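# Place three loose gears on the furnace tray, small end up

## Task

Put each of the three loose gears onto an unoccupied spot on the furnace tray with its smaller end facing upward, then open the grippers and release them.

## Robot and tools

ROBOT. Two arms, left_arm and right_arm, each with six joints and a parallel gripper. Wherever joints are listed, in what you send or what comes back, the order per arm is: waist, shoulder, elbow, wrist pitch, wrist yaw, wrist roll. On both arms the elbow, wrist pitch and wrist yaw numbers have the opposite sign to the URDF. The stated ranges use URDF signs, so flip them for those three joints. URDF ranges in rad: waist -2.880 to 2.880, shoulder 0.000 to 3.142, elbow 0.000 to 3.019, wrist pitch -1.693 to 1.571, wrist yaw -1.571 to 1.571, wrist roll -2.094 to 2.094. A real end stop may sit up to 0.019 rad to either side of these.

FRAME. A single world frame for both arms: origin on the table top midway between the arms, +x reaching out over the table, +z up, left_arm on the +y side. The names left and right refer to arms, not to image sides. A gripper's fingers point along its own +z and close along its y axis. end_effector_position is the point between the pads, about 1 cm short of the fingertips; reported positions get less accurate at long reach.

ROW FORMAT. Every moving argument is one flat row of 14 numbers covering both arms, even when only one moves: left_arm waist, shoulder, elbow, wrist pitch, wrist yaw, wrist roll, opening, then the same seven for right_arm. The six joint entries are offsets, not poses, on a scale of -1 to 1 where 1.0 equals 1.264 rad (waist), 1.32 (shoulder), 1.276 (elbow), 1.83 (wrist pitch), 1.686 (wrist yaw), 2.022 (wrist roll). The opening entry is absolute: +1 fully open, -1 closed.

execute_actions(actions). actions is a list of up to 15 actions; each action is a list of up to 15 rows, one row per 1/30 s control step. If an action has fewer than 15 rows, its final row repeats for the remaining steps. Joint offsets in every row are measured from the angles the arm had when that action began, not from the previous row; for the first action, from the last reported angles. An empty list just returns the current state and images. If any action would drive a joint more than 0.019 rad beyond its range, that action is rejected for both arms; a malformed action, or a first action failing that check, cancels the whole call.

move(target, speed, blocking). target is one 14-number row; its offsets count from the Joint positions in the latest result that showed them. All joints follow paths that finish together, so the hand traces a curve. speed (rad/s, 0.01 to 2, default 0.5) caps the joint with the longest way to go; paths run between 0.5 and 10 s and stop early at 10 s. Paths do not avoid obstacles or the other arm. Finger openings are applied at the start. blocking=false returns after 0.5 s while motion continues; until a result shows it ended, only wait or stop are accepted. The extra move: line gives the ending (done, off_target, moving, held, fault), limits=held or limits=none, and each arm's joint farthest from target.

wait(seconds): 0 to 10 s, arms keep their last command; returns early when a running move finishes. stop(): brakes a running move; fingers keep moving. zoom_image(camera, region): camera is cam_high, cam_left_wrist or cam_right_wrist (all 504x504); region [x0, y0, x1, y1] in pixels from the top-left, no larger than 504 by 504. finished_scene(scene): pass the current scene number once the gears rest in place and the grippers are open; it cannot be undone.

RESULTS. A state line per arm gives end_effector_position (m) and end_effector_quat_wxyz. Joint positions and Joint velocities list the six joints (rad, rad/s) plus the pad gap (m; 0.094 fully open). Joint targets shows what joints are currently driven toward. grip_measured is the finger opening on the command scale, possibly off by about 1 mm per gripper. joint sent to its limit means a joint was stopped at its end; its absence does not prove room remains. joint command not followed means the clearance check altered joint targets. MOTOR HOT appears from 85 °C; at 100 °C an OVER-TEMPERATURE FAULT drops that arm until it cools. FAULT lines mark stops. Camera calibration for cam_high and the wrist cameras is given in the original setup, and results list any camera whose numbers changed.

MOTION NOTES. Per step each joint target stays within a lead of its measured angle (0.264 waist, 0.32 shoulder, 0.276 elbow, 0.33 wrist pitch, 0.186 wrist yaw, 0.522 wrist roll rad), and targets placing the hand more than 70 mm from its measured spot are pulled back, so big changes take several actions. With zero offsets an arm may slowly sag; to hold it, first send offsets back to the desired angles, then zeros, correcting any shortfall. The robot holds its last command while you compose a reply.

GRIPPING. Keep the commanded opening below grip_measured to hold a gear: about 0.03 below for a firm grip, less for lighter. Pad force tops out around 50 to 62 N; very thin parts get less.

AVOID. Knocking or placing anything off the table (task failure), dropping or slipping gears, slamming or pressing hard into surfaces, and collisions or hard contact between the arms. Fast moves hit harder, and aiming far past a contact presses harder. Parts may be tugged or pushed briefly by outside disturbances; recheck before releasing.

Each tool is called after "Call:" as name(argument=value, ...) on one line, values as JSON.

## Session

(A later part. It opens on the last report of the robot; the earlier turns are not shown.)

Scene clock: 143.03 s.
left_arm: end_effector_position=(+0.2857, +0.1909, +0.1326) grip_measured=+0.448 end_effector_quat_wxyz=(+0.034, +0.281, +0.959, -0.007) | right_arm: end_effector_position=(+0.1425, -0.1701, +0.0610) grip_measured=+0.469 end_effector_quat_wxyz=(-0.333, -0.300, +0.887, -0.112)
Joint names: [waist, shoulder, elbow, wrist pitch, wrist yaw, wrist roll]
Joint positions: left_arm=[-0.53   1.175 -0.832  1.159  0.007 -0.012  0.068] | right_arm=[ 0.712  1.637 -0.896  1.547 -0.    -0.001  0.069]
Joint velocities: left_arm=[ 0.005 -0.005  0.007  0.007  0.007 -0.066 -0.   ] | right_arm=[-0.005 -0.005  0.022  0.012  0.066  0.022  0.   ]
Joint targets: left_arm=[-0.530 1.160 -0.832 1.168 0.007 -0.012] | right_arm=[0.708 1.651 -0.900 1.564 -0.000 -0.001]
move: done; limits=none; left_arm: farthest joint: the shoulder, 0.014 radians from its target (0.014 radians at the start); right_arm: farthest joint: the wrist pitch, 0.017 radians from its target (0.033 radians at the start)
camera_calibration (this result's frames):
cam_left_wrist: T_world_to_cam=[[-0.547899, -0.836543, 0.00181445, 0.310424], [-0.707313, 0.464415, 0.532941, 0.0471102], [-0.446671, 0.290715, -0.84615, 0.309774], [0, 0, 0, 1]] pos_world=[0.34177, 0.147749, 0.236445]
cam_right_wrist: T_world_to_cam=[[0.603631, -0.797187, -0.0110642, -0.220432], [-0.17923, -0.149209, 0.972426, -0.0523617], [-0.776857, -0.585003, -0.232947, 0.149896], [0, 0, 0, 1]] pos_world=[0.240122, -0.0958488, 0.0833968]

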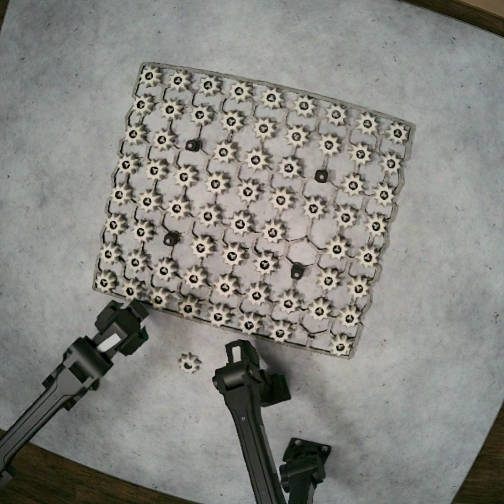

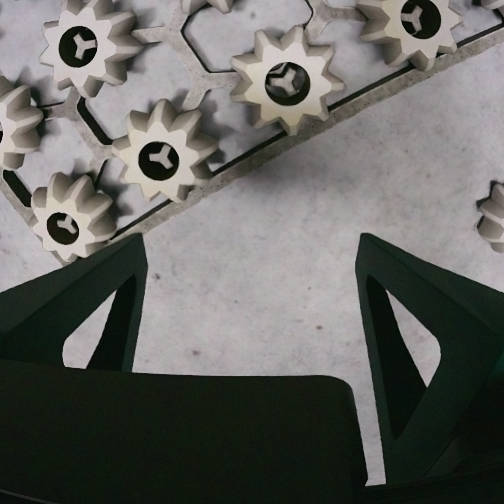

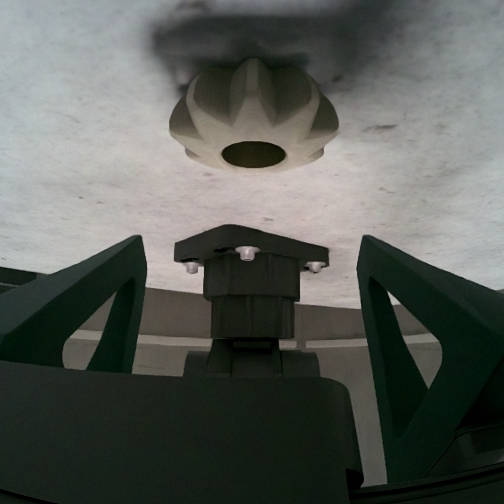

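Call:
move(target=[0,-0.011,0,0.005,0,0,0.45, 0,0.0727,0.0227,-0.0607,0,0,0.47], speed=0.12)

Scene clock: 145.17 s.
left_arm: end_effector_position=(+0.2857, +0.1909, +0.1326) grip_measured=+0.448 end_effector_quat_wxyz=(+0.034, +0.281, +0.959, -0.007) | right_arm: end_effector_position=(+0.1405, -0.1716, +0.0243) grip_measured=+0.469 end_effector_quat_wxyz=(-0.338, -0.299, +0.885, -0.114)
Joint names: [waist, shoulder, elbow, wrist pitch, wrist yaw, wrist roll]
Joint positions: left_arm=[-0.53   1.175 -0.832  1.159  0.007 -0.012  0.068] | right_arm=[ 0.712  1.719 -0.866  1.448 -0.    -0.001  0.069]
Joint velocities: left_arm=[ 0.005 -0.015  0.002 -0.027 -0.051  0.007 -0.001] | right_arm=[-0.015 -0.015 -0.002  0.007  0.037  0.007  0.   ]
Joint targets: left_arm=[-0.530 1.160 -0.832 1.168 0.007 -0.012] | right_arm=[0.712 1.733 -0.867 1.436 -0.000 -0.001]
move: done; limits=none; left_arm: farthest joint: the shoulder, 0.014 radians from its target (0.014 radians at the start); right_arm: farthest joint: the shoulder, 0.014 radians from its target (0.096 radians at the start)
camera_calibration (this result's frames):
cam_left_wrist: T_world_to_cam=[[-0.547899, -0.836543, 0.00181445, 0.310424], [-0.707313, 0.464415, 0.532941, 0.0471102], [-0.446671, 0.290715, -0.84615, 0.309774], [0, 0, 0, 1]] pos_world=[0.34177, 0.147749, 0.236445]
cam_right_wrist: T_world_to_cam=[[0.603523, -0.797269, -0.0110398, -0.220842], [-0.169767, -0.142015, 0.975198, -0.0174138], [-0.779063, -0.586681, -0.221059, 0.138669], [0, 0, 0, 1]] pos_world=[0.238359, -0.0971891, 0.045198]

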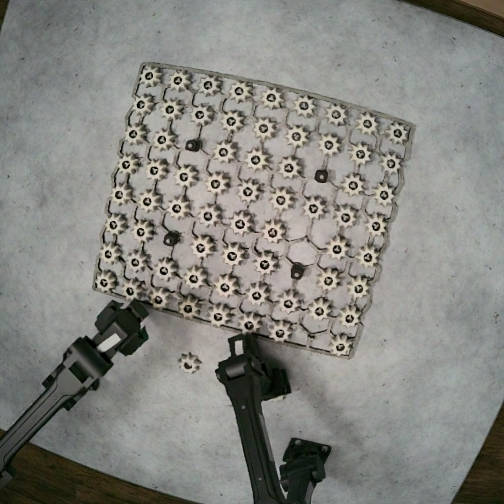

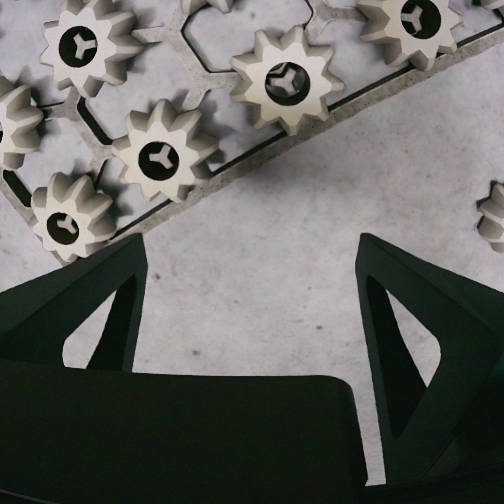

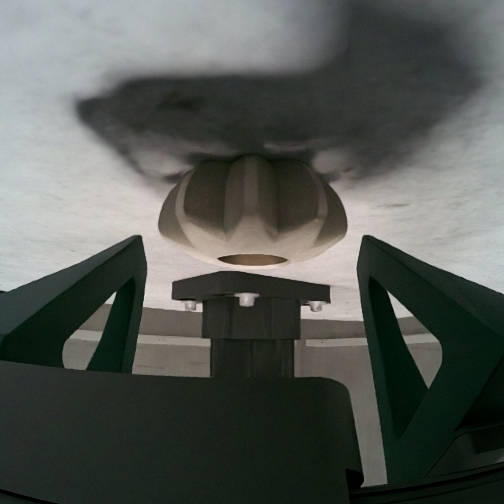

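Call:
move(target=[0,-0.011,0,0.005,0,0,0.45, 0,0.020,0.002,-0.016,0,0,0.47], speed=0.04)

Scene clock: 146.80 s.
left_arm: end_effector_position=(+0.2857, +0.1909, +0.1326) grip_measured=+0.448 end_effector_quat_wxyz=(+0.034, +0.281, +0.959, -0.007) | right_arm: end_effector_position=(+0.1423, -0.1701, +0.0193) grip_measured=+0.469 end_effector_quat_wxyz=(-0.334, -0.299, +0.887, -0.113)
Joint names: [waist, shoulder, elbow, wrist pitch, wrist yaw, wrist roll]
Joint positions: left_arm=[-0.53   1.175 -0.832  1.159  0.007 -0.012  0.068] | right_arm=[ 0.712  1.728 -0.866  1.429 -0.    -0.001  0.069]
Joint velocities: left_arm=[ 0.005 -0.005 -0.002 -0.007 -0.037 -0.051 -0.   ] | right_arm=[ 0.005  0.005 -0.007  0.007  0.022 -0.022 -0.001]
Joint targets: left_arm=[-0.530 1.160 -0.832 1.168 0.007 -0.012] | right_arm=[0.712 1.745 -0.864 1.418 -0.000 -0.001]
move: done; limits=none; left_arm: farthest joint: the shoulder, 0.014 radians from its target (0.014 radians at the start); right_arm: farthest joint: the shoulder, 0.017 radians from its target (0.027 radians at the start)
camera_calibration (this result's frames):
cam_left_wrist: T_world_to_cam=[[-0.547899, -0.836543, 0.00181445, 0.310424], [-0.707313, 0.464415, 0.532941, 0.0471102], [-0.446671, 0.290715, -0.84615, 0.309774], [0, 0, 0, 1]] pos_world=[0.34177, 0.147749, 0.236445]
cam_right_wrist: T_world_to_cam=[[0.6036, -0.79721, -0.0110575, -0.220893], [-0.176571, -0.147188, 0.973221, -0.0118903], [-0.777489, -0.585484, -0.229607, 0.13998], [0, 0, 0, 1]] pos_world=[0.240065, -0.0958924, 0.0412698]

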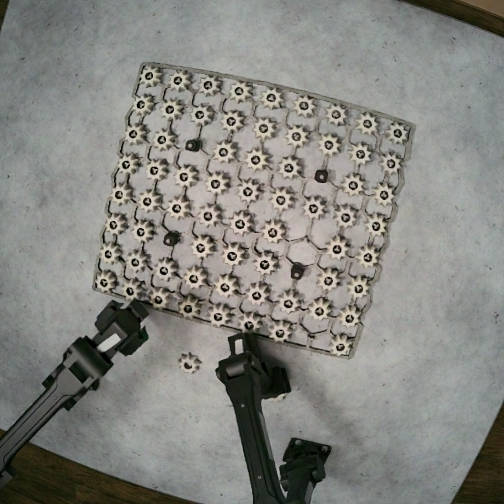

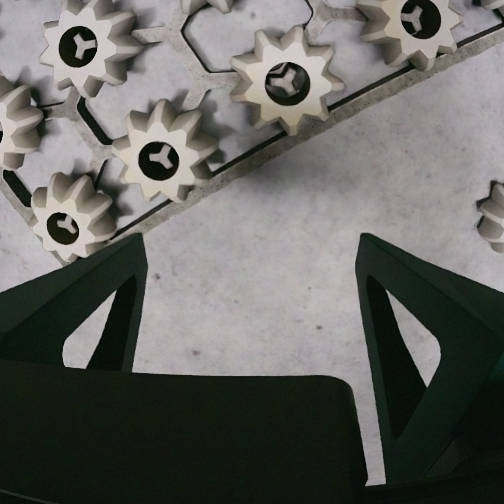

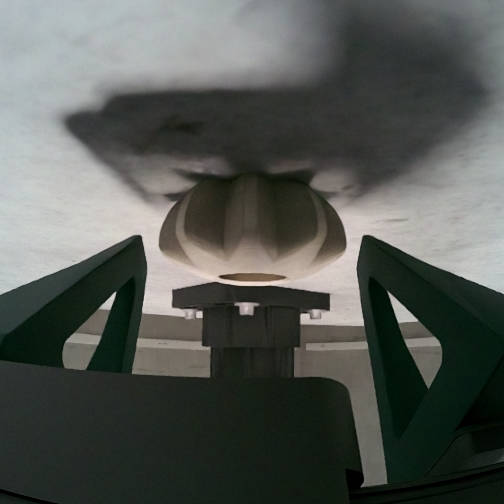

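Call:
move(target=[0,-0.011,0,0.005,0,0,0.45, 0,0.021,0.0086,-0.003,0,0,0.47], speed=0.04)

Scene clock: 148.20 s.
left_arm: end_effector_position=(+0.2857, +0.1909, +0.1326) grip_measured=+0.448 end_effector_quat_wxyz=(+0.034, +0.281, +0.959, -0.007) | right_arm: end_effector_position=(+0.1371, -0.1741, +0.0160) grip_measured=+0.469 end_effector_quat_wxyz=(-0.344, -0.298, +0.883, -0.116)
Joint names: [waist, shoulder, elbow, wrist pitch, wrist yaw, wrist roll]
Joint positions: left_arm=[-0.53   1.175 -0.832  1.159  0.007 -0.012  0.068] | right_arm=[ 0.712  1.74  -0.855  1.429 -0.    -0.001  0.069]
Joint velocities: left_arm=[ 0.005 -0.005  0.002  0.007  0.007 -0.022  0.   ] | right_arm=[ 0.005 -0.024  0.012 -0.007 -0.022 -0.11   0.   ]
Joint targets: left_arm=[-0.530 1.160 -0.832 1.168 0.007 -0.012] | right_arm=[0.712 1.756 -0.855 1.424 -0.000 -0.001]
move: done; limits=none; left_arm: farthest joint: the shoulder, 0.014 radians from its target (0.014 radians at the start); right_arm: farthest joint: the shoulder, 0.016 radians from its target (0.028 radians at the start)
camera_calibration (this result's frames):
cam_left_wrist: T_world_to_cam=[[-0.547899, -0.836543, 0.00181445, 0.310424], [-0.707313, 0.464415, 0.532941, 0.0471102], [-0.446671, 0.290715, -0.84615, 0.309774], [0, 0, 0, 1]] pos_world=[0.34177, 0.147749, 0.236445]
cam_right_wrist: T_world_to_cam=[[0.603403, -0.797361, -0.0110103, -0.220942], [-0.159089, -0.133897, 0.978142, -0.0103526], [-0.781406, -0.588462, -0.207645, 0.132513], [0, 0, 0, 1]] pos_world=[0.235217, -0.0995779, 0.0352094]

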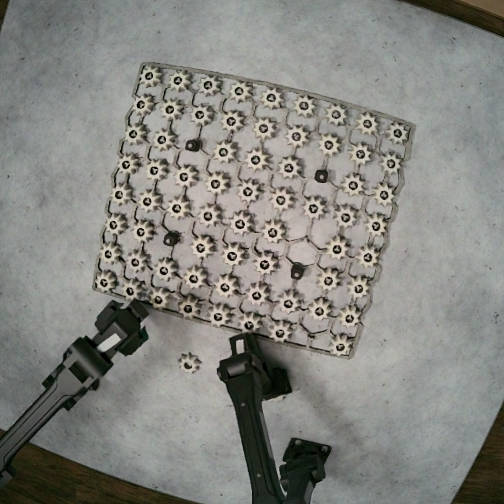

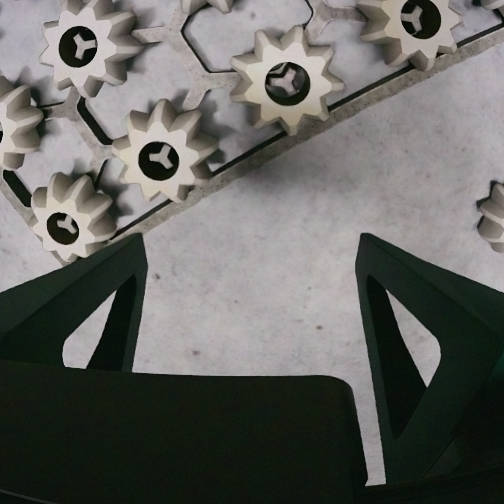

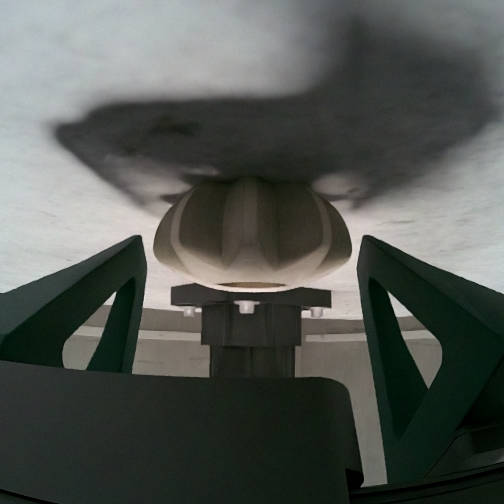

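Call:
execute_actions(actions=[[[0,-0.011,0,0.005,0,0,0.45, 0,0.006,0,0,0,0,0.40],[0,-0.011,0,0.005,0,0,0.45, 0,0.006,0,0,0,0,0.35],[0,-0.011,0,0.005,0,0,0.45, 0,0.006,0,0,0,0,0.30],[0,-0.011,0,0.005,0,0,0.45, 0,0.006,0,0,0,0,0.27],[0,-0.011,0,0.005,0,0,0.45, 0,0.006,0,0,0,0,0.24],[0,-0.011,0,0.005,0,0,0.45, 0,0.006,0,0,0,0,0.22],[0,-0.011,0,0.005,0,0,0.45, 0,0.006,0,0,0,0,0.20],[0,-0.011,0,0.005,0,0,0.45, 0,0.006,0,0,0,0,0.19],[0,-0.011,0,0.005,0,0,0.45, 0,0.006,0,0,0,0,0.18],[0,-0.011,0,0.005,0,0,0.45, 0,0.006,0,0,0,0,0.17],[0,-0.011,0,0.005,0,0,0.45, 0,0.006,0,0,0,0,0.16],[0,-0.011,0,0.005,0,0,0.45, 0,0.006,0,0,0,0,0.15],[0,-0.011,0,0.005,0,0,0.45, 0,0.006,0,0,0,0,0.14],[0,-0.011,0,0.005,0,0,0.45, 0,0.006,0,0,0,0,0.12],[0,-0.011,0,0.005,0,0,0.45, 0,0.006,0,0,0,0,0.10]]])

Scene clock: 149.20 s.
left_arm: end_effector_position=(+0.2857, +0.1909, +0.1326) grip_measured=+0.448 end_effector_quat_wxyz=(+0.034, +0.281, +0.959, -0.007) | right_arm: end_effector_position=(+0.1371, -0.1741, +0.0160) grip_measured=+0.195 end_effector_quat_wxyz=(-0.344, -0.298, +0.883, -0.116)
Joint names: [waist, shoulder, elbow, wrist pitch, wrist yaw, wrist roll]
Joint positions: left_arm=[-0.53   1.175 -0.832  1.159  0.007 -0.012  0.068] | right_arm=[ 0.712  1.74  -0.855  1.429 -0.    -0.001  0.056]
Joint velocities: left_arm=[ 0.005 -0.005  0.012 -0.017  0.066 -0.095 -0.   ] | right_arm=[-0.015 -0.005  0.017  0.002  0.022 -0.007  0.   ]
Joint targets: left_arm=[-0.530 1.160 -0.832 1.168 0.007 -0.012] | right_arm=[0.712 1.747 -0.855 1.429 -0.000 -0.001]
camera_calibration (this result's frames):
cam_left_wrist: T_world_to_cam=[[-0.547899, -0.836543, 0.00181445, 0.310424], [-0.707313, 0.464415, 0.532941, 0.0471102], [-0.446671, 0.290715, -0.84615, 0.309774], [0, 0, 0, 1]] pos_world=[0.34177, 0.147749, 0.236445]
cam_right_wrist: T_world_to_cam=[[0.603403, -0.797361, -0.0110103, -0.220942], [-0.159089, -0.133897, 0.978142, -0.0103526], [-0.781406, -0.588462, -0.207645, 0.132513], [0, 0, 0, 1]] pos_world=[0.235217, -0.0995779, 0.0352094]

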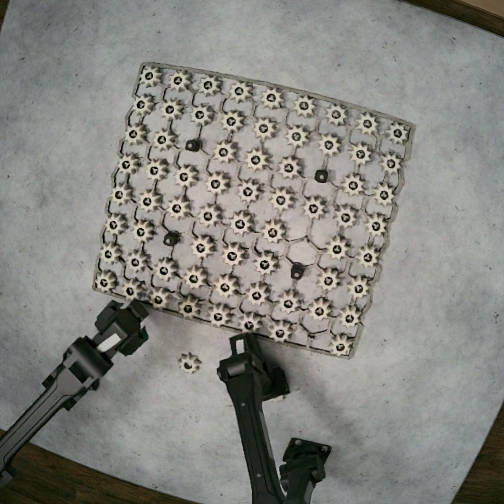

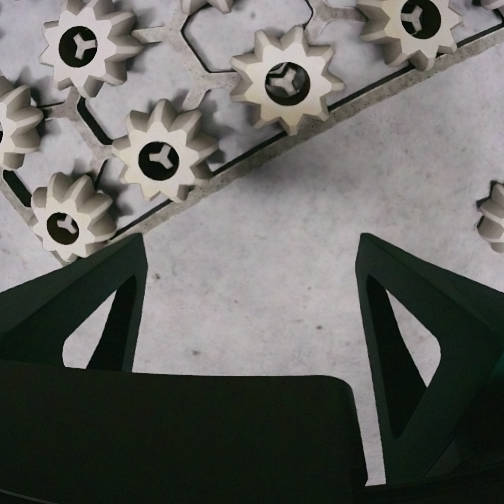

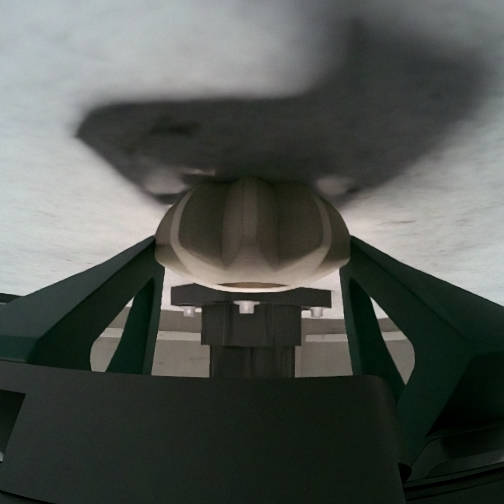

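Call:
move(target=[0,-0.011,0,0.005,0,0,0.45, 0,-0.394,-0.031,0.072,0,0,0.10], speed=0.4)

Scene clock: 152.33 s.
left_arm: end_effector_position=(+0.2857, +0.1909, +0.1326) grip_measured=+0.448 end_effector_quat_wxyz=(+0.034, +0.281, +0.959, -0.007) | right_arm: end_effector_position=(+0.1394, -0.1724, +0.1388) grip_measured=+0.195 end_effector_quat_wxyz=(-0.165, -0.315, +0.933, -0.056)
Joint names: [waist, shoulder, elbow, wrist pitch, wrist yaw, wrist roll]
Joint positions: left_arm=[-0.53   1.175 -0.832  1.159  0.007 -0.012  0.068] | right_arm=[ 0.712  1.232 -0.855  1.543 -0.    -0.001  0.056]
Joint velocities: left_arm=[-0.015 -0.015 -0.002 -0.002  0.022 -0.007 -0.001] | right_arm=[-0.005 -0.015  0.002  0.007 -0.051 -0.051 -0.001]
Joint targets: left_arm=[-0.530 1.160 -0.832 1.168 0.007 -0.012] | right_arm=[0.712 1.220 -0.895 1.561 -0.000 -0.001]
move: off_target (right_arm); limits=none; left_arm: farthest joint: the shoulder, 0.014 radians from its target (0.014 radians at the start); right_arm: farthest joint: the elbow, 0.040 radians from its target (0.040 radians at the start)
camera_calibration (this result's frames):
cam_left_wrist: T_world_to_cam=[[-0.547899, -0.836543, 0.00181445, 0.310424], [-0.707313, 0.464415, 0.532941, 0.0471102], [-0.446671, 0.290715, -0.84615, 0.309774], [0, 0, 0, 1]] pos_world=[0.34177, 0.147749, 0.236445]
cam_right_wrist: T_world_to_cam=[[0.6069, -0.794702, -0.0110201, -0.219612], [-0.445132, -0.351361, 0.823652, -0.10606], [-0.65843, -0.494969, -0.566988, 0.209655], [0, 0, 0, 1]] pos_world=[0.224115, -0.108018, 0.203808]

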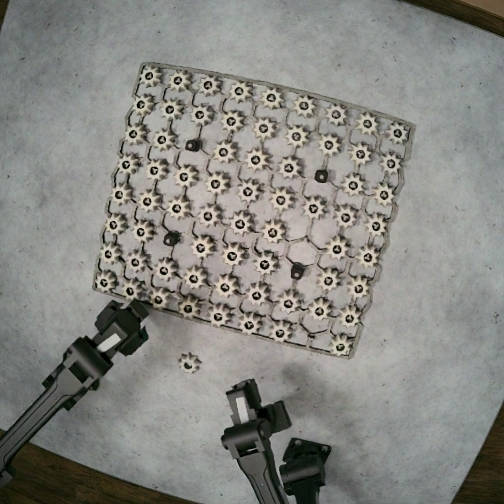

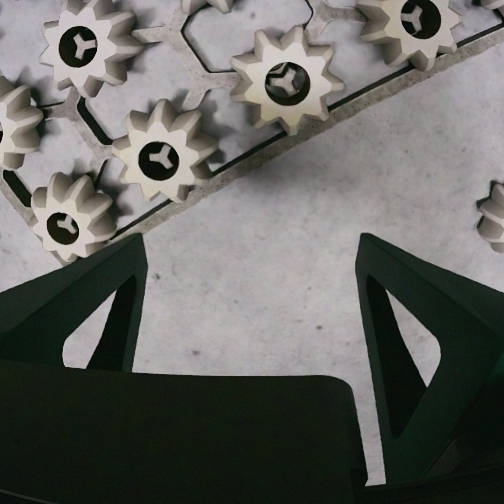

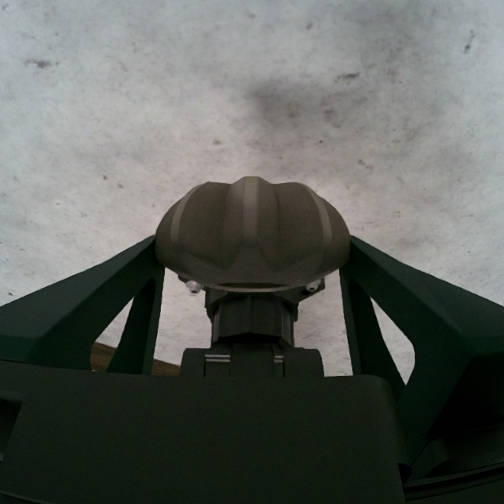

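Call:
move(target=[-0.432,0.099,-0.037,-0.029,0,0,0.45, -0.76,-0.009,-0.03,-0.894,0,0,0.10], speed=0.6)

Scene clock: 156.20 s.
left_arm: end_effector_position=(+0.1633, +0.0733, +0.0998) grip_measured=+0.448 end_effector_quat_wxyz=(+0.000, +0.526, +0.850, +0.004) | right_arm: end_effector_position=(+0.4738, -0.4798, +0.2828) grip_measured=+0.195 end_effector_quat_wxyz=(+0.570, +0.127, +0.807, -0.090)
Joint names: [waist, shoulder, elbow, wrist pitch, wrist yaw, wrist roll]
Joint positions: left_arm=[-1.068  1.286 -0.832  1.121  0.007 -0.012  0.068] | right_arm=[-0.25   1.232 -0.841 -0.051 -0.    -0.001  0.056]
Joint velocities: left_arm=[ 0.015 -0.005 -0.012  0.002  0.022  0.007  0.001] | right_arm=[-0.005  0.005  0.012 -0.007 -0.007 -0.022  0.001]
Joint targets: left_arm=[-1.076 1.305 -0.880 1.106 0.007 -0.012] | right_arm=[-0.249 1.220 -0.893 -0.093 -0.000 -0.001]
move: off_target (left_arm, right_arm); limits=none; left_arm: farthest joint: the elbow, 0.047 radians from its target (0.047 radians at the start); right_arm: farthest joint: the elbow, 0.052 radians from its target (0.038 radians at the start)
camera_calibration (this result's frames):
cam_left_wrist: T_world_to_cam=[[-0.899055, -0.437833, 0.00158344, 0.17318], [-0.35166, 0.72425, 0.593125, -0.050414], [-0.260837, 0.532695, -0.805109, 0.209374], [0, 0, 0, 1]] pos_world=[0.192582, 0.000803821, 0.198196]
cam_right_wrist: T_world_to_cam=[[-0.29689, -0.954909, 0.00227843, -0.317711], [-0.781699, 0.241666, -0.574929, 0.655678], [0.548454, -0.172472, -0.8182, 0.0133003], [0, 0, 0, 1]] pos_world=[0.410923, -0.459546, 0.388574]

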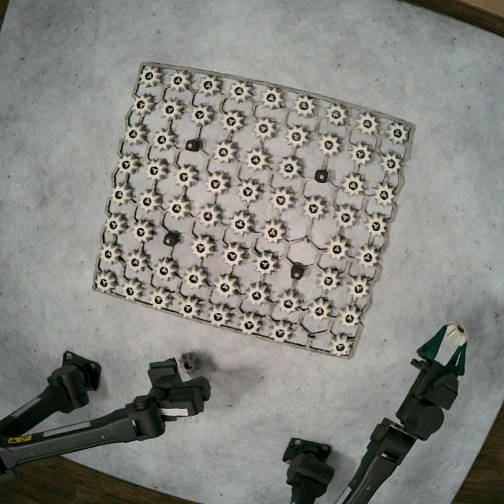

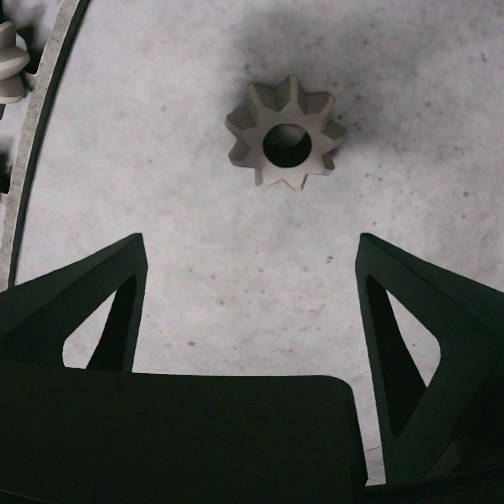

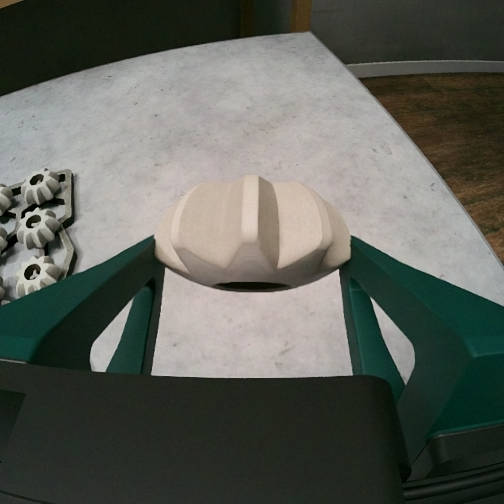

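Call:
move(target=[-0.045,0.102,0.057,-0.123,0,-0.089,0.45, 0.071,0.382,0.22,-0.457,0,0,0.10], speed=0.45)

Scene clock: 160.17 s.
left_arm: end_effector_position=(+0.1554, +0.0548, +0.0413) grip_measured=+0.448 end_effector_quat_wxyz=(+0.010, +0.474, +0.881, -0.004) | right_arm: end_effector_position=(+0.4643, -0.4327, +0.0513) grip_measured=+0.195 end_effector_quat_wxyz=(+0.568, +0.095, +0.815, -0.067)
Joint names: [waist, shoulder, elbow, wrist pitch, wrist yaw, wrist roll]
Joint positions: left_arm=[-1.113  1.402 -0.762  0.91   0.007 -0.179  0.068] | right_arm=[-0.17   1.742 -0.544 -0.845 -0.    -0.001  0.056]
Joint velocities: left_arm=[-0.005  0.005  0.002  0.002 -0.037 -0.022  0.   ] | right_arm=[ 0.005 -0.005  0.027  0.007  0.022 -0.007 -0.001]
Joint targets: left_arm=[-1.125 1.421 -0.759 0.895 0.007 -0.192] | right_arm=[-0.161 1.736 -0.561 -0.887 -0.000 -0.001]
move: off_target (right_arm); limits=none; left_arm: farthest joint: the shoulder, 0.019 radians from its target (0.134 radians at the start); right_arm: farthest joint: the wrist pitch, 0.043 radians from its target (0.836 radians at the start)
camera_calibration (this result's frames):
cam_left_wrist: T_world_to_cam=[[-0.839084, -0.543977, 0.00518951, 0.154438], [-0.443471, 0.689515, 0.572628, 0.0118219], [-0.315075, 0.478182, -0.819799, 0.182121], [0, 0, 0, 1]] pos_world=[0.192211, -0.0112274, 0.141732]
cam_right_wrist: T_world_to_cam=[[-0.219494, -0.975612, 0.00213138, -0.319938], [-0.80593, 0.180087, -0.563955, 0.487811], [0.549817, -0.125502, -0.825803, -0.142758], [0, 0, 0, 1]] pos_world=[0.401408, -0.4179, 0.157895]

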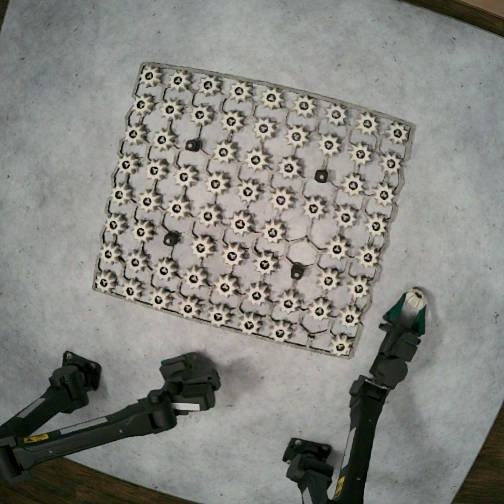

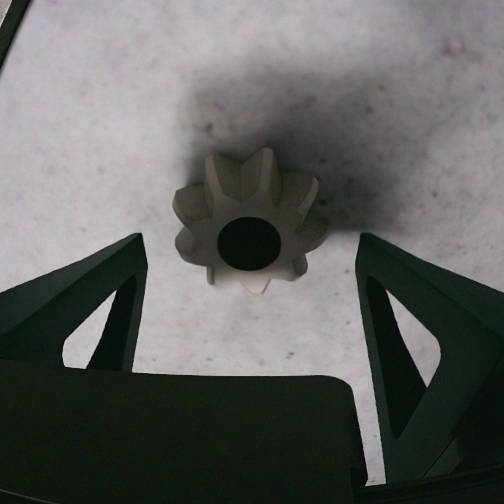

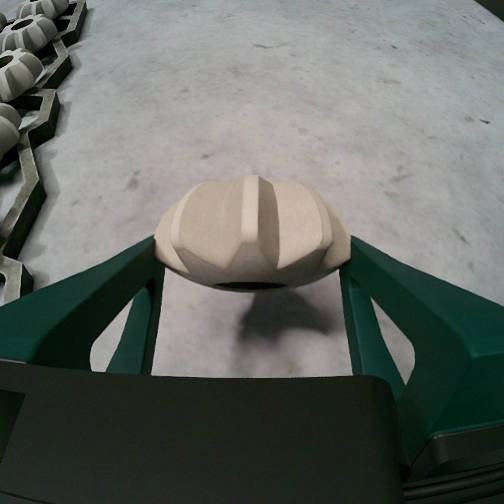

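Call:
execute_actions(actions=[])

Scene clock: 161.63 s.
left_arm: end_effector_position=(+0.1554, +0.0548, +0.0413) grip_measured=+0.448 end_effector_quat_wxyz=(+0.010, +0.473, +0.881, -0.004) | right_arm: end_effector_position=(+0.4643, -0.4327, +0.0513) grip_measured=+0.195 end_effector_quat_wxyz=(+0.568, +0.095, +0.815, -0.067)
Joint names: [waist, shoulder, elbow, wrist pitch, wrist yaw, wrist roll]
Joint positions: left_arm=[-1.113  1.402 -0.762  0.91   0.007 -0.18   0.068] | right_arm=[-0.17   1.742 -0.544 -0.845 -0.    -0.001  0.056]
Joint velocities: left_arm=[-0.005 -0.015  0.007 -0.017 -0.007 -0.022  0.   ] | right_arm=[-0.015  0.015  0.012  0.012 -0.022 -0.037 -0.   ]
Joint targets: left_arm=[-1.125 1.421 -0.759 0.895 0.007 -0.192] | right_arm=[-0.161 1.736 -0.561 -0.887 -0.000 -0.001]
camera_calibration (this result's frames):
cam_left_wrist: T_world_to_cam=[[-0.838669, -0.544617, 0.00520589, 0.154408], [-0.443989, 0.689183, 0.572626, 0.0119208], [-0.31545, 0.477932, -0.8198, 0.182193], [0, 0, 0, 1]] pos_world=[0.192263, -0.0111982, 0.141732]
cam_right_wrist: T_world_to_cam=[[-0.219494, -0.975612, 0.00213138, -0.319938], [-0.80593, 0.180087, -0.563955, 0.487811], [0.549817, -0.125502, -0.825803, -0.142758], [0, 0, 0, 1]] pos_world=[0.401408, -0.4179, 0.157895]

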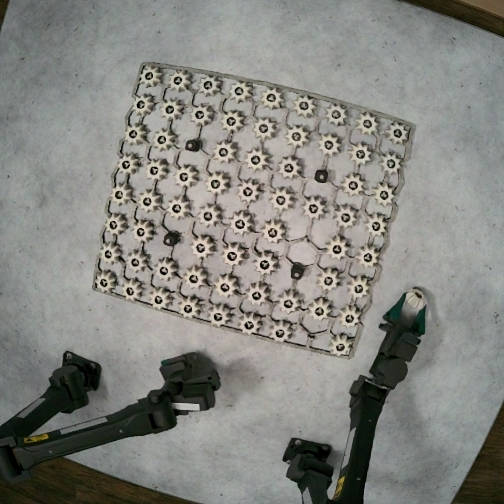

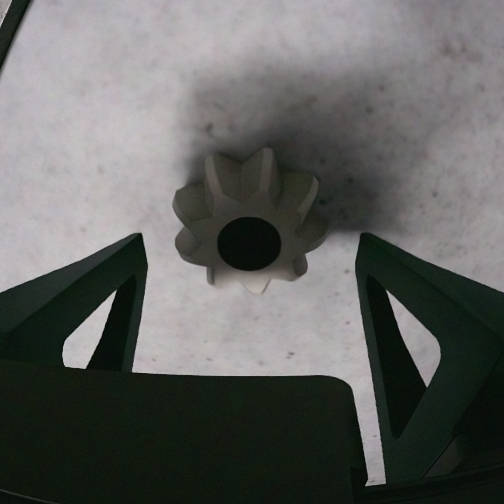

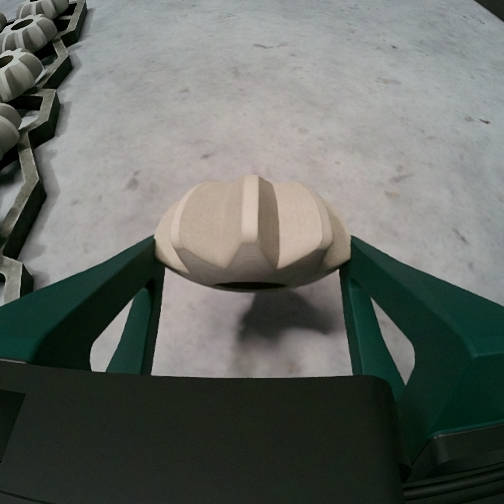

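Call:
move(target=[-0.009,0.030,0.027,-0.037,0,-0.006,0.45, 0.007,0.110,-0.015,-0.137,0,0,0.10], speed=0.2)

Scene clock: 164.83 s.
left_arm: end_effector_position=(+0.1538, +0.0584, +0.0260) grip_measured=+0.448 end_effector_quat_wxyz=(+0.011, +0.473, +0.881, -0.005) | right_arm: end_effector_position=(+0.4633, -0.4325, +0.0240) grip_measured=+0.195 end_effector_quat_wxyz=(+0.590, +0.093, +0.799, -0.069)
Joint names: [waist, shoulder, elbow, wrist pitch, wrist yaw, wrist roll]
Joint positions: left_arm=[-1.113  1.421 -0.73   0.857  0.007 -0.18   0.068] | right_arm=[-0.17   1.887 -0.535 -1.053 -0.    -0.001  0.056]
Joint velocities: left_arm=[ 0.015 -0.005  0.007  0.037  0.037 -0.007 -0.   ] | right_arm=[-0.005 -0.005  0.002 -0.002 -0.051  0.022  0.   ]
Joint targets: left_arm=[-1.124 1.442 -0.728 0.842 0.007 -0.192] | right_arm=[-0.162 1.887 -0.563 -1.095 -0.000 -0.001]
move: off_target (right_arm); limits=none; left_arm: farthest joint: the shoulder, 0.020 radians from its target (0.040 radians at the start); right_arm: farthest joint: the wrist pitch, 0.043 radians from its target (0.251 radians at the start)
camera_calibration (this result's frames):
cam_left_wrist: T_world_to_cam=[[-0.838673, -0.544606, 0.00559535, 0.155145], [-0.444505, 0.690385, 0.570775, 0.0176133], [-0.31471, 0.476206, -0.821088, 0.167406], [0, 0, 0, 1]] pos_world=[0.190629, -0.00738709, 0.126534]
cam_right_wrist: T_world_to_cam=[[-0.219622, -0.975581, 0.00272535, -0.319811], [-0.775038, 0.172778, -0.607836, 0.455183], [0.592522, -0.135606, -0.794058, -0.189663], [0, 0, 0, 1]] pos_world=[0.394926, -0.416367, 0.126944]

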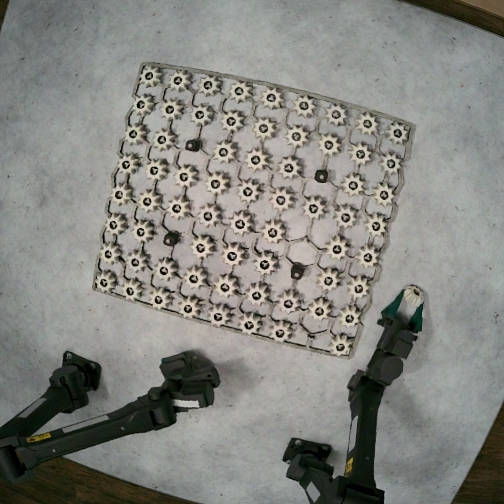

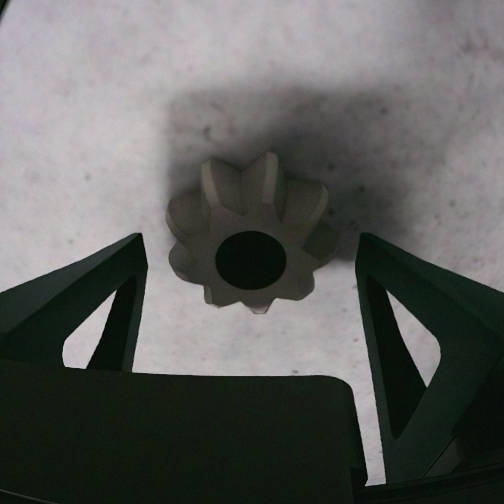

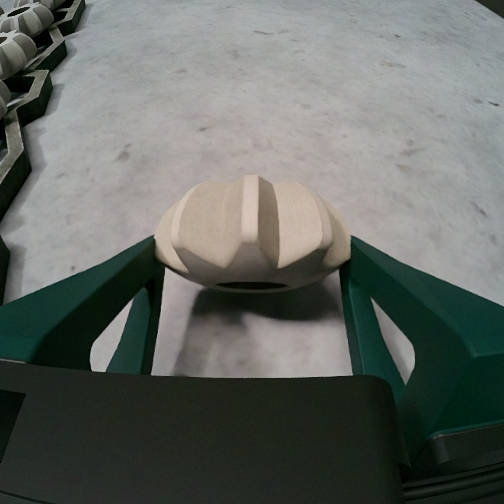

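Call:
execute_actions(actions=[[[-0.009,0.025,0.002,-0.008,0,-0.006,0.45, 0.006,0.009,-0.022,-0.023,0,0,0.10]]])

Scene clock: 166.60 s.
left_arm: end_effector_position=(+0.1533, +0.0597, +0.0216) grip_measured=+0.448 end_effector_quat_wxyz=(+0.006, +0.473, +0.881, -0.000) | right_arm: end_effector_position=(+0.4628, -0.4324, +0.0209) grip_measured=+0.195 end_effector_quat_wxyz=(+0.588, +0.093, +0.800, -0.069)
Joint names: [waist, shoulder, elbow, wrist pitch, wrist yaw, wrist roll]
Joint positions: left_arm=[-1.113  1.435 -0.73   0.857  0.007 -0.18   0.068] | right_arm=[-0.17   1.895 -0.535 -1.056 -0.    -0.001  0.056]
Joint velocities: left_arm=[-0.005  0.005 -0.007  0.007 -0.037 -0.051 -0.001] | right_arm=[-0.015 -0.005  0.012  0.017  0.037 -0.037 -0.   ]
Joint targets: left_arm=[-1.124 1.454 -0.728 0.843 0.007 -0.192] | right_arm=[-0.163 1.899 -0.563 -1.095 -0.000 -0.001]
camera_calibration (this result's frames):
cam_left_wrist: T_world_to_cam=[[-0.838649, -0.544662, 0.00325818, 0.15546], [-0.441387, 0.683111, 0.58184, 0.0186827], [-0.319132, 0.486521, -0.813297, 0.162915], [0, 0, 0, 1]] pos_world=[0.190614, -0.00735098, 0.121121]
cam_right_wrist: T_world_to_cam=[[-0.219611, -0.975584, 0.0026796, -0.319802], [-0.777513, 0.173363, -0.604499, 0.454154], [0.589275, -0.134838, -0.796602, -0.189887], [0, 0, 0, 1]] pos_world=[0.394775, -0.416331, 0.124128]

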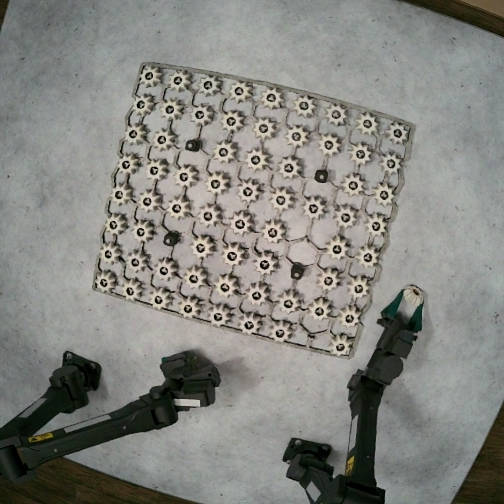

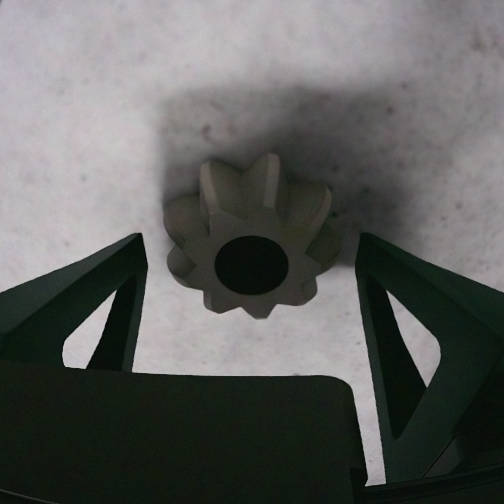

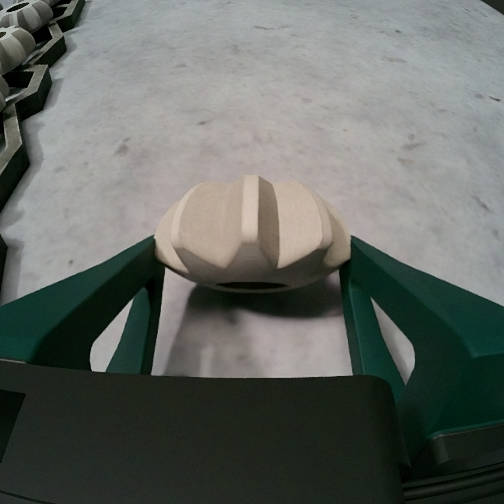

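Call:
execute_actions(actions=[[[-0.009,0.016,0.002,-0.008,0,-0.006,0.35, 0.006,0.012,-0.022,-0.021,0,0,0.10],[-0.009,0.016,0.002,-0.008,0,-0.006,0.3, 0.006,0.012,-0.022,-0.021,0,0,0.10],[-0.009,0.016,0.002,-0.008,0,-0.006,0.25, 0.006,0.012,-0.022,-0.021,0,0,0.10],[-0.009,0.016,0.002,-0.008,0,-0.006,0.2, 0.006,0.012,-0.022,-0.021,0,0,0.10]],[[0,0,0,0,0,0,0.15,0,0,0,0,0,0,0.10],[0,0,0,0,0,0,0.12,0,0,0,0,0,0,0.10],[0,0,0,0,0,0,0.09,0,0,0,0,0,0,0.10]]])

Scene clock: 167.97 s.
left_arm: end_effector_position=(+0.1531, +0.0596, +0.0216) grip_measured=+0.097 end_effector_quat_wxyz=(+0.005, +0.473, +0.881, -0.001) | right_arm: end_effector_position=(+0.4618, -0.4322, +0.0198) grip_measured=+0.195 end_effector_quat_wxyz=(+0.588, +0.093, +0.800, -0.069)
Joint names: [waist, shoulder, elbow, wrist pitch, wrist yaw, wrist roll]
Joint positions: left_arm=[-1.113  1.435 -0.73   0.857  0.005 -0.18   0.052] | right_arm=[-0.17   1.899 -0.533 -1.063 -0.    -0.001  0.056]
Joint velocities: left_arm=[-0.015  0.005  0.012 -0.012 -0.007  0.037 -0.   ] | right_arm=[-0.005 -0.015 -0.002 -0.002 -0.007  0.051  0.   ]
Joint targets: left_arm=[-1.113 1.435 -0.730 0.857 0.007 -0.180] | right_arm=[-0.170 1.899 -0.535 -1.063 -0.000 -0.001]
camera_calibration (this result's frames):
cam_left_wrist: T_world_to_cam=[[-0.838651, -0.544651, 0.00438585, 0.155241], [-0.440767, 0.683378, 0.581996, 0.0185425], [-0.319982, 0.486158, -0.81318, 0.163043], [0, 0, 0, 1]] pos_world=[0.190537, -0.00738401, 0.121111]
cam_right_wrist: T_world_to_cam=[[-0.219612, -0.975584, 0.00268376, -0.319788], [-0.777289, 0.17331, -0.604802, 0.452598], [0.58957, -0.134908, -0.796371, -0.190351], [0, 0, 0, 1]] pos_world=[0.393795, -0.416099, 0.123]

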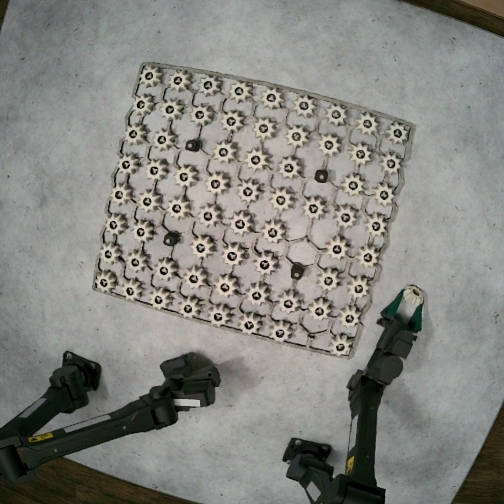

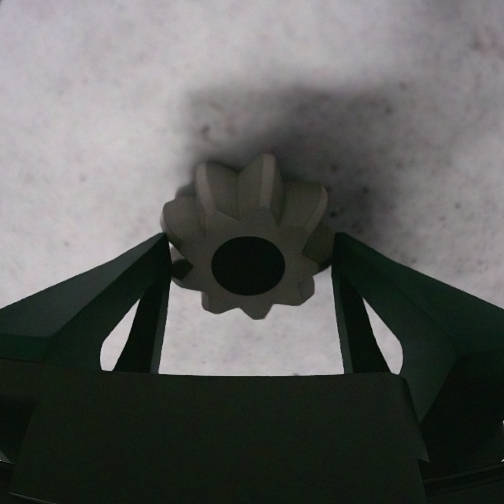

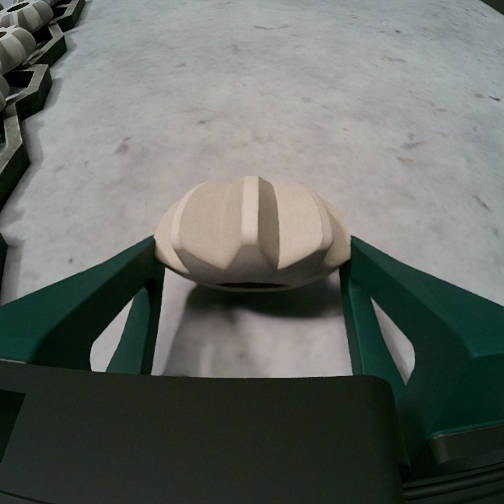

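Call:
execute_actions(actions=[[[0,0,0,0,0,0,0.07, 0,0.008,-0.001,-0.008,0,0,0.10]]])

Call:
zoom_image(camera="cam_left_wrist", region=[120,130,380,380])

Scene clock: 168.87 s.
left_arm: end_effector_position=(+0.1531, +0.0596, +0.0216) grip_measured=+0.082 end_effector_quat_wxyz=(+0.005, +0.473, +0.881, -0.001) | right_arm: end_effector_position=(+0.4618, -0.4322, +0.0198) grip_measured=+0.195 end_effector_quat_wxyz=(+0.588, +0.093, +0.800, -0.069)
Joint names: [waist, shoulder, elbow, wrist pitch, wrist yaw, wrist roll]
Joint positions: left_arm=[-1.113  1.435 -0.73   0.857  0.005 -0.18   0.051] | right_arm=[-0.17   1.899 -0.533 -1.063 -0.    -0.001  0.056]
Joint velocities: left_arm=[-0.015 -0.005 -0.002  0.002 -0.051 -0.037 -0.   ] | right_arm=[ 0.005 -0.005 -0.007 -0.007  0.007  0.007  0.001]
Joint targets: left_arm=[-1.113 1.435 -0.730 0.857 0.005 -0.180] | right_arm=[-0.170 1.909 -0.534 -1.078 -0.000 -0.001]
camera_calibration (this result's frames):
cam_left_wrist: T_world_to_cam=[[-0.838651, -0.544651, 0.00438585, 0.155241], [-0.440767, 0.683378, 0.581996, 0.0185425], [-0.319982, 0.486158, -0.81318, 0.163043], [0, 0, 0, 1]] pos_world=[0.190537, -0.00738401, 0.121111]
cam_right_wrist: T_world_to_cam=[[-0.219612, -0.975584, 0.00268376, -0.319788], [-0.777289, 0.17331, -0.604802, 0.452598], [0.58957, -0.134908, -0.796371, -0.190351], [0, 0, 0, 1]] pos_world=[0.393795, -0.416099, 0.123]

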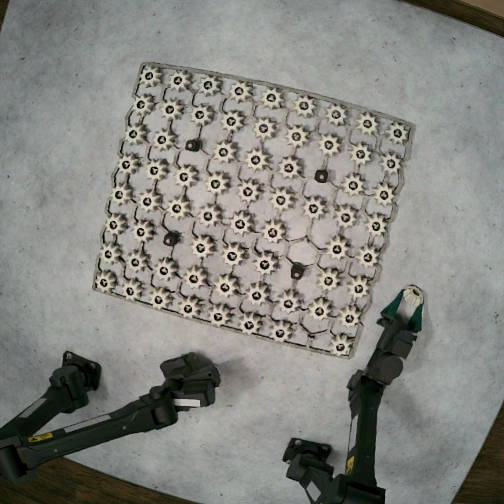

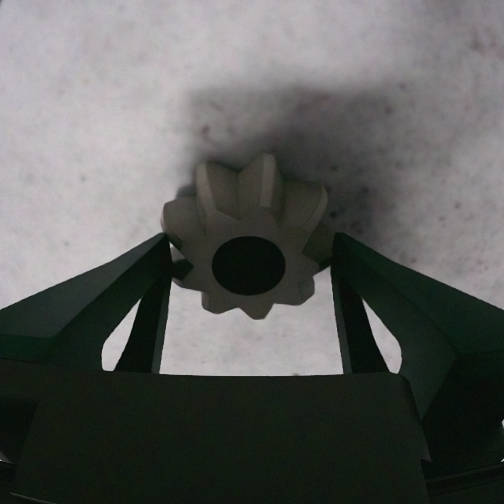

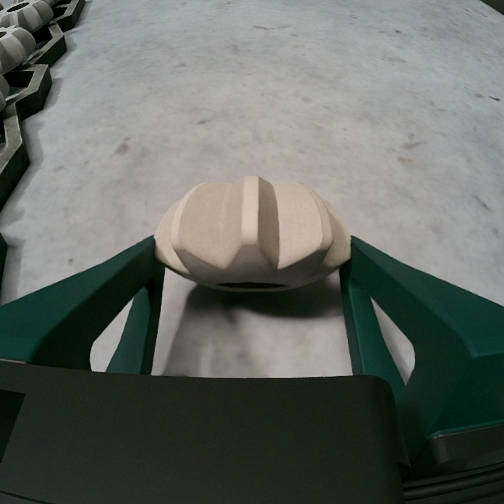

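Region (120, 130, 380, 380) of cam_left_wrist's 504x504 image, scaled by 1.938, with more detail than that image has; it fills the top 485 rows of this view, and the rest is white.

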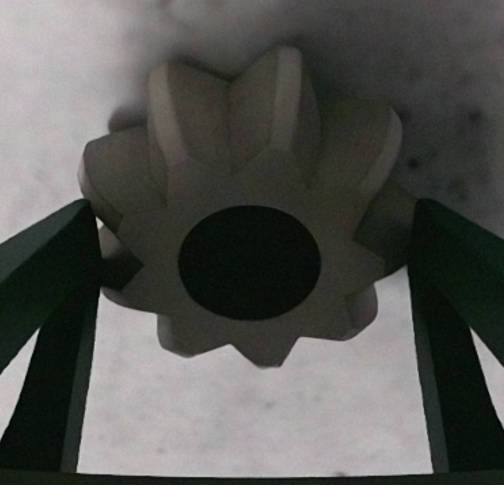

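Call:
execute_actions(actions=[[[0,0,0,0,0,0,0.15, 0,0.010,-0.012,-0.02,0,0,0.10],[0,0,0,0,0,0,0.25, 0,0.011,-0.012,-0.02,0,0,0.10],[0,0,0,0,0,0,0.35, 0,0.012,-0.012,-0.02,0,0,0.10],[0,0,0,0,0,0,0.42, 0,0.013,-0.012,-0.02,0,0,0.10],[0,0,0,0,0,0,0.42, 0,0.014,-0.012,-0.02,0,0,0.10],[0,0,0,0,0,0,0.42, 0,0.015,-0.012,-0.02,0,0,0.10],[0,0.005,0,0,0,0,0.42, 0,0.016,-0.012,-0.02,0,0,0.10],[0,0.01,0,0,0,0,0.42, 0,0.016,-0.012,-0.02,0,0,0.10],[0,0.015,0,0,0,0,0.42, 0,0.016,-0.012,-0.02,0,0,0.10],[0,0.02,0,0,0,0,0.42, 0,0.016,-0.012,-0.02,0,0,0.10],[0,0.024,0,-0.003,0,0,0.42, 0,0.016,-0.012,-0.02,0,0,0.10],[0,0.027,0,-0.006,0,0,0.42, 0,0.016,-0.012,-0.02,0,0,0.10]]])

Scene clock: 170.57 s.
left_arm: end_effector_position=(+0.1523, +0.0613, +0.0174) grip_measured=+0.418 end_effector_quat_wxyz=(-0.000, +0.473, +0.881, +0.003) | right_arm: end_effector_position=(+0.4621, -0.4322, +0.0201) grip_measured=+0.195 end_effector_quat_wxyz=(+0.591, +0.093, +0.798, -0.069)
Joint names: [waist, shoulder, elbow, wrist pitch, wrist yaw, wrist roll]
Joint positions: left_arm=[-1.113  1.448 -0.73   0.857  0.005 -0.18   0.067] | right_arm=[-0.17   1.903 -0.533 -1.073 -0.    -0.001  0.056]
Joint velocities: left_arm=[-0.015  0.073  0.007 -0.012 -0.007 -0.022  0.001] | right_arm=[-0.005 -0.015  0.027 -0.002 -0.022  0.022 -0.   ]
Joint targets: left_arm=[-1.113 1.471 -0.730 0.846 0.006 -0.180] | right_arm=[-0.170 1.920 -0.548 -1.099 -0.000 -0.001]
camera_calibration (this result's frames):
cam_left_wrist: T_world_to_cam=[[-0.83863, -0.544694, 0.00279991, 0.155467], [-0.437175, 0.676139, 0.593055, 0.0192275], [-0.324926, 0.496129, -0.805157, 0.158558], [0, 0, 0, 1]] pos_world=[0.190305, -0.00698397, 0.115826]
cam_right_wrist: T_world_to_cam=[[-0.219628, -0.97558, 0.00275028, -0.319784], [-0.773682, 0.172457, -0.609651, 0.451083], [0.594289, -0.136024, -0.792665, -0.193002], [0, 0, 0, 1]] pos_world=[0.393461, -0.41602, 0.122897]

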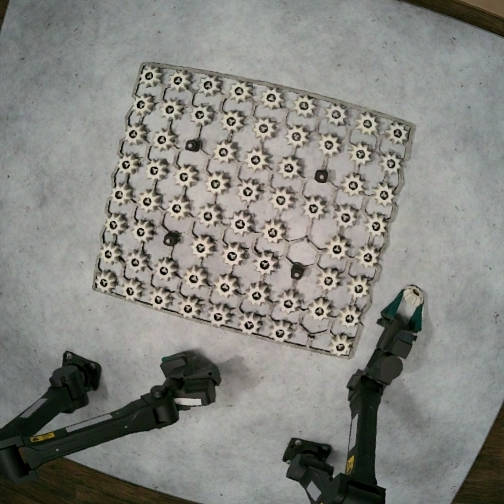

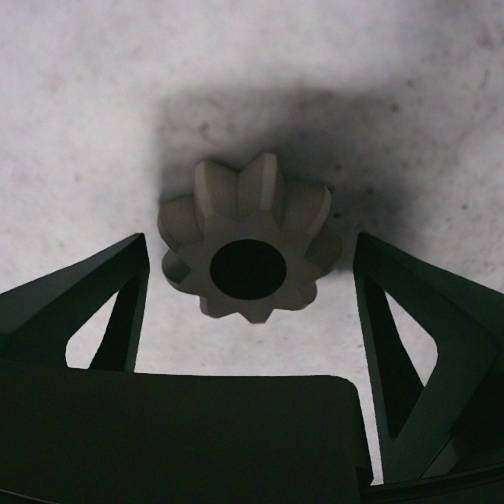

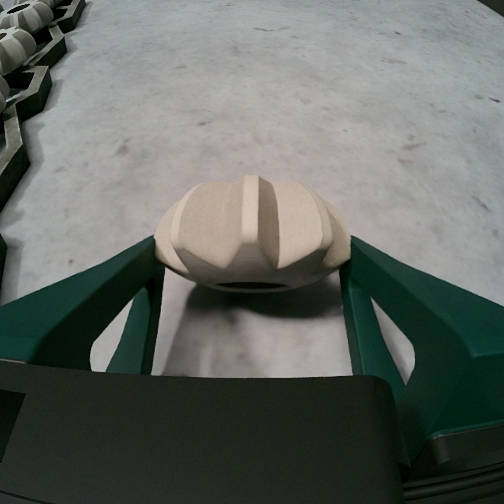

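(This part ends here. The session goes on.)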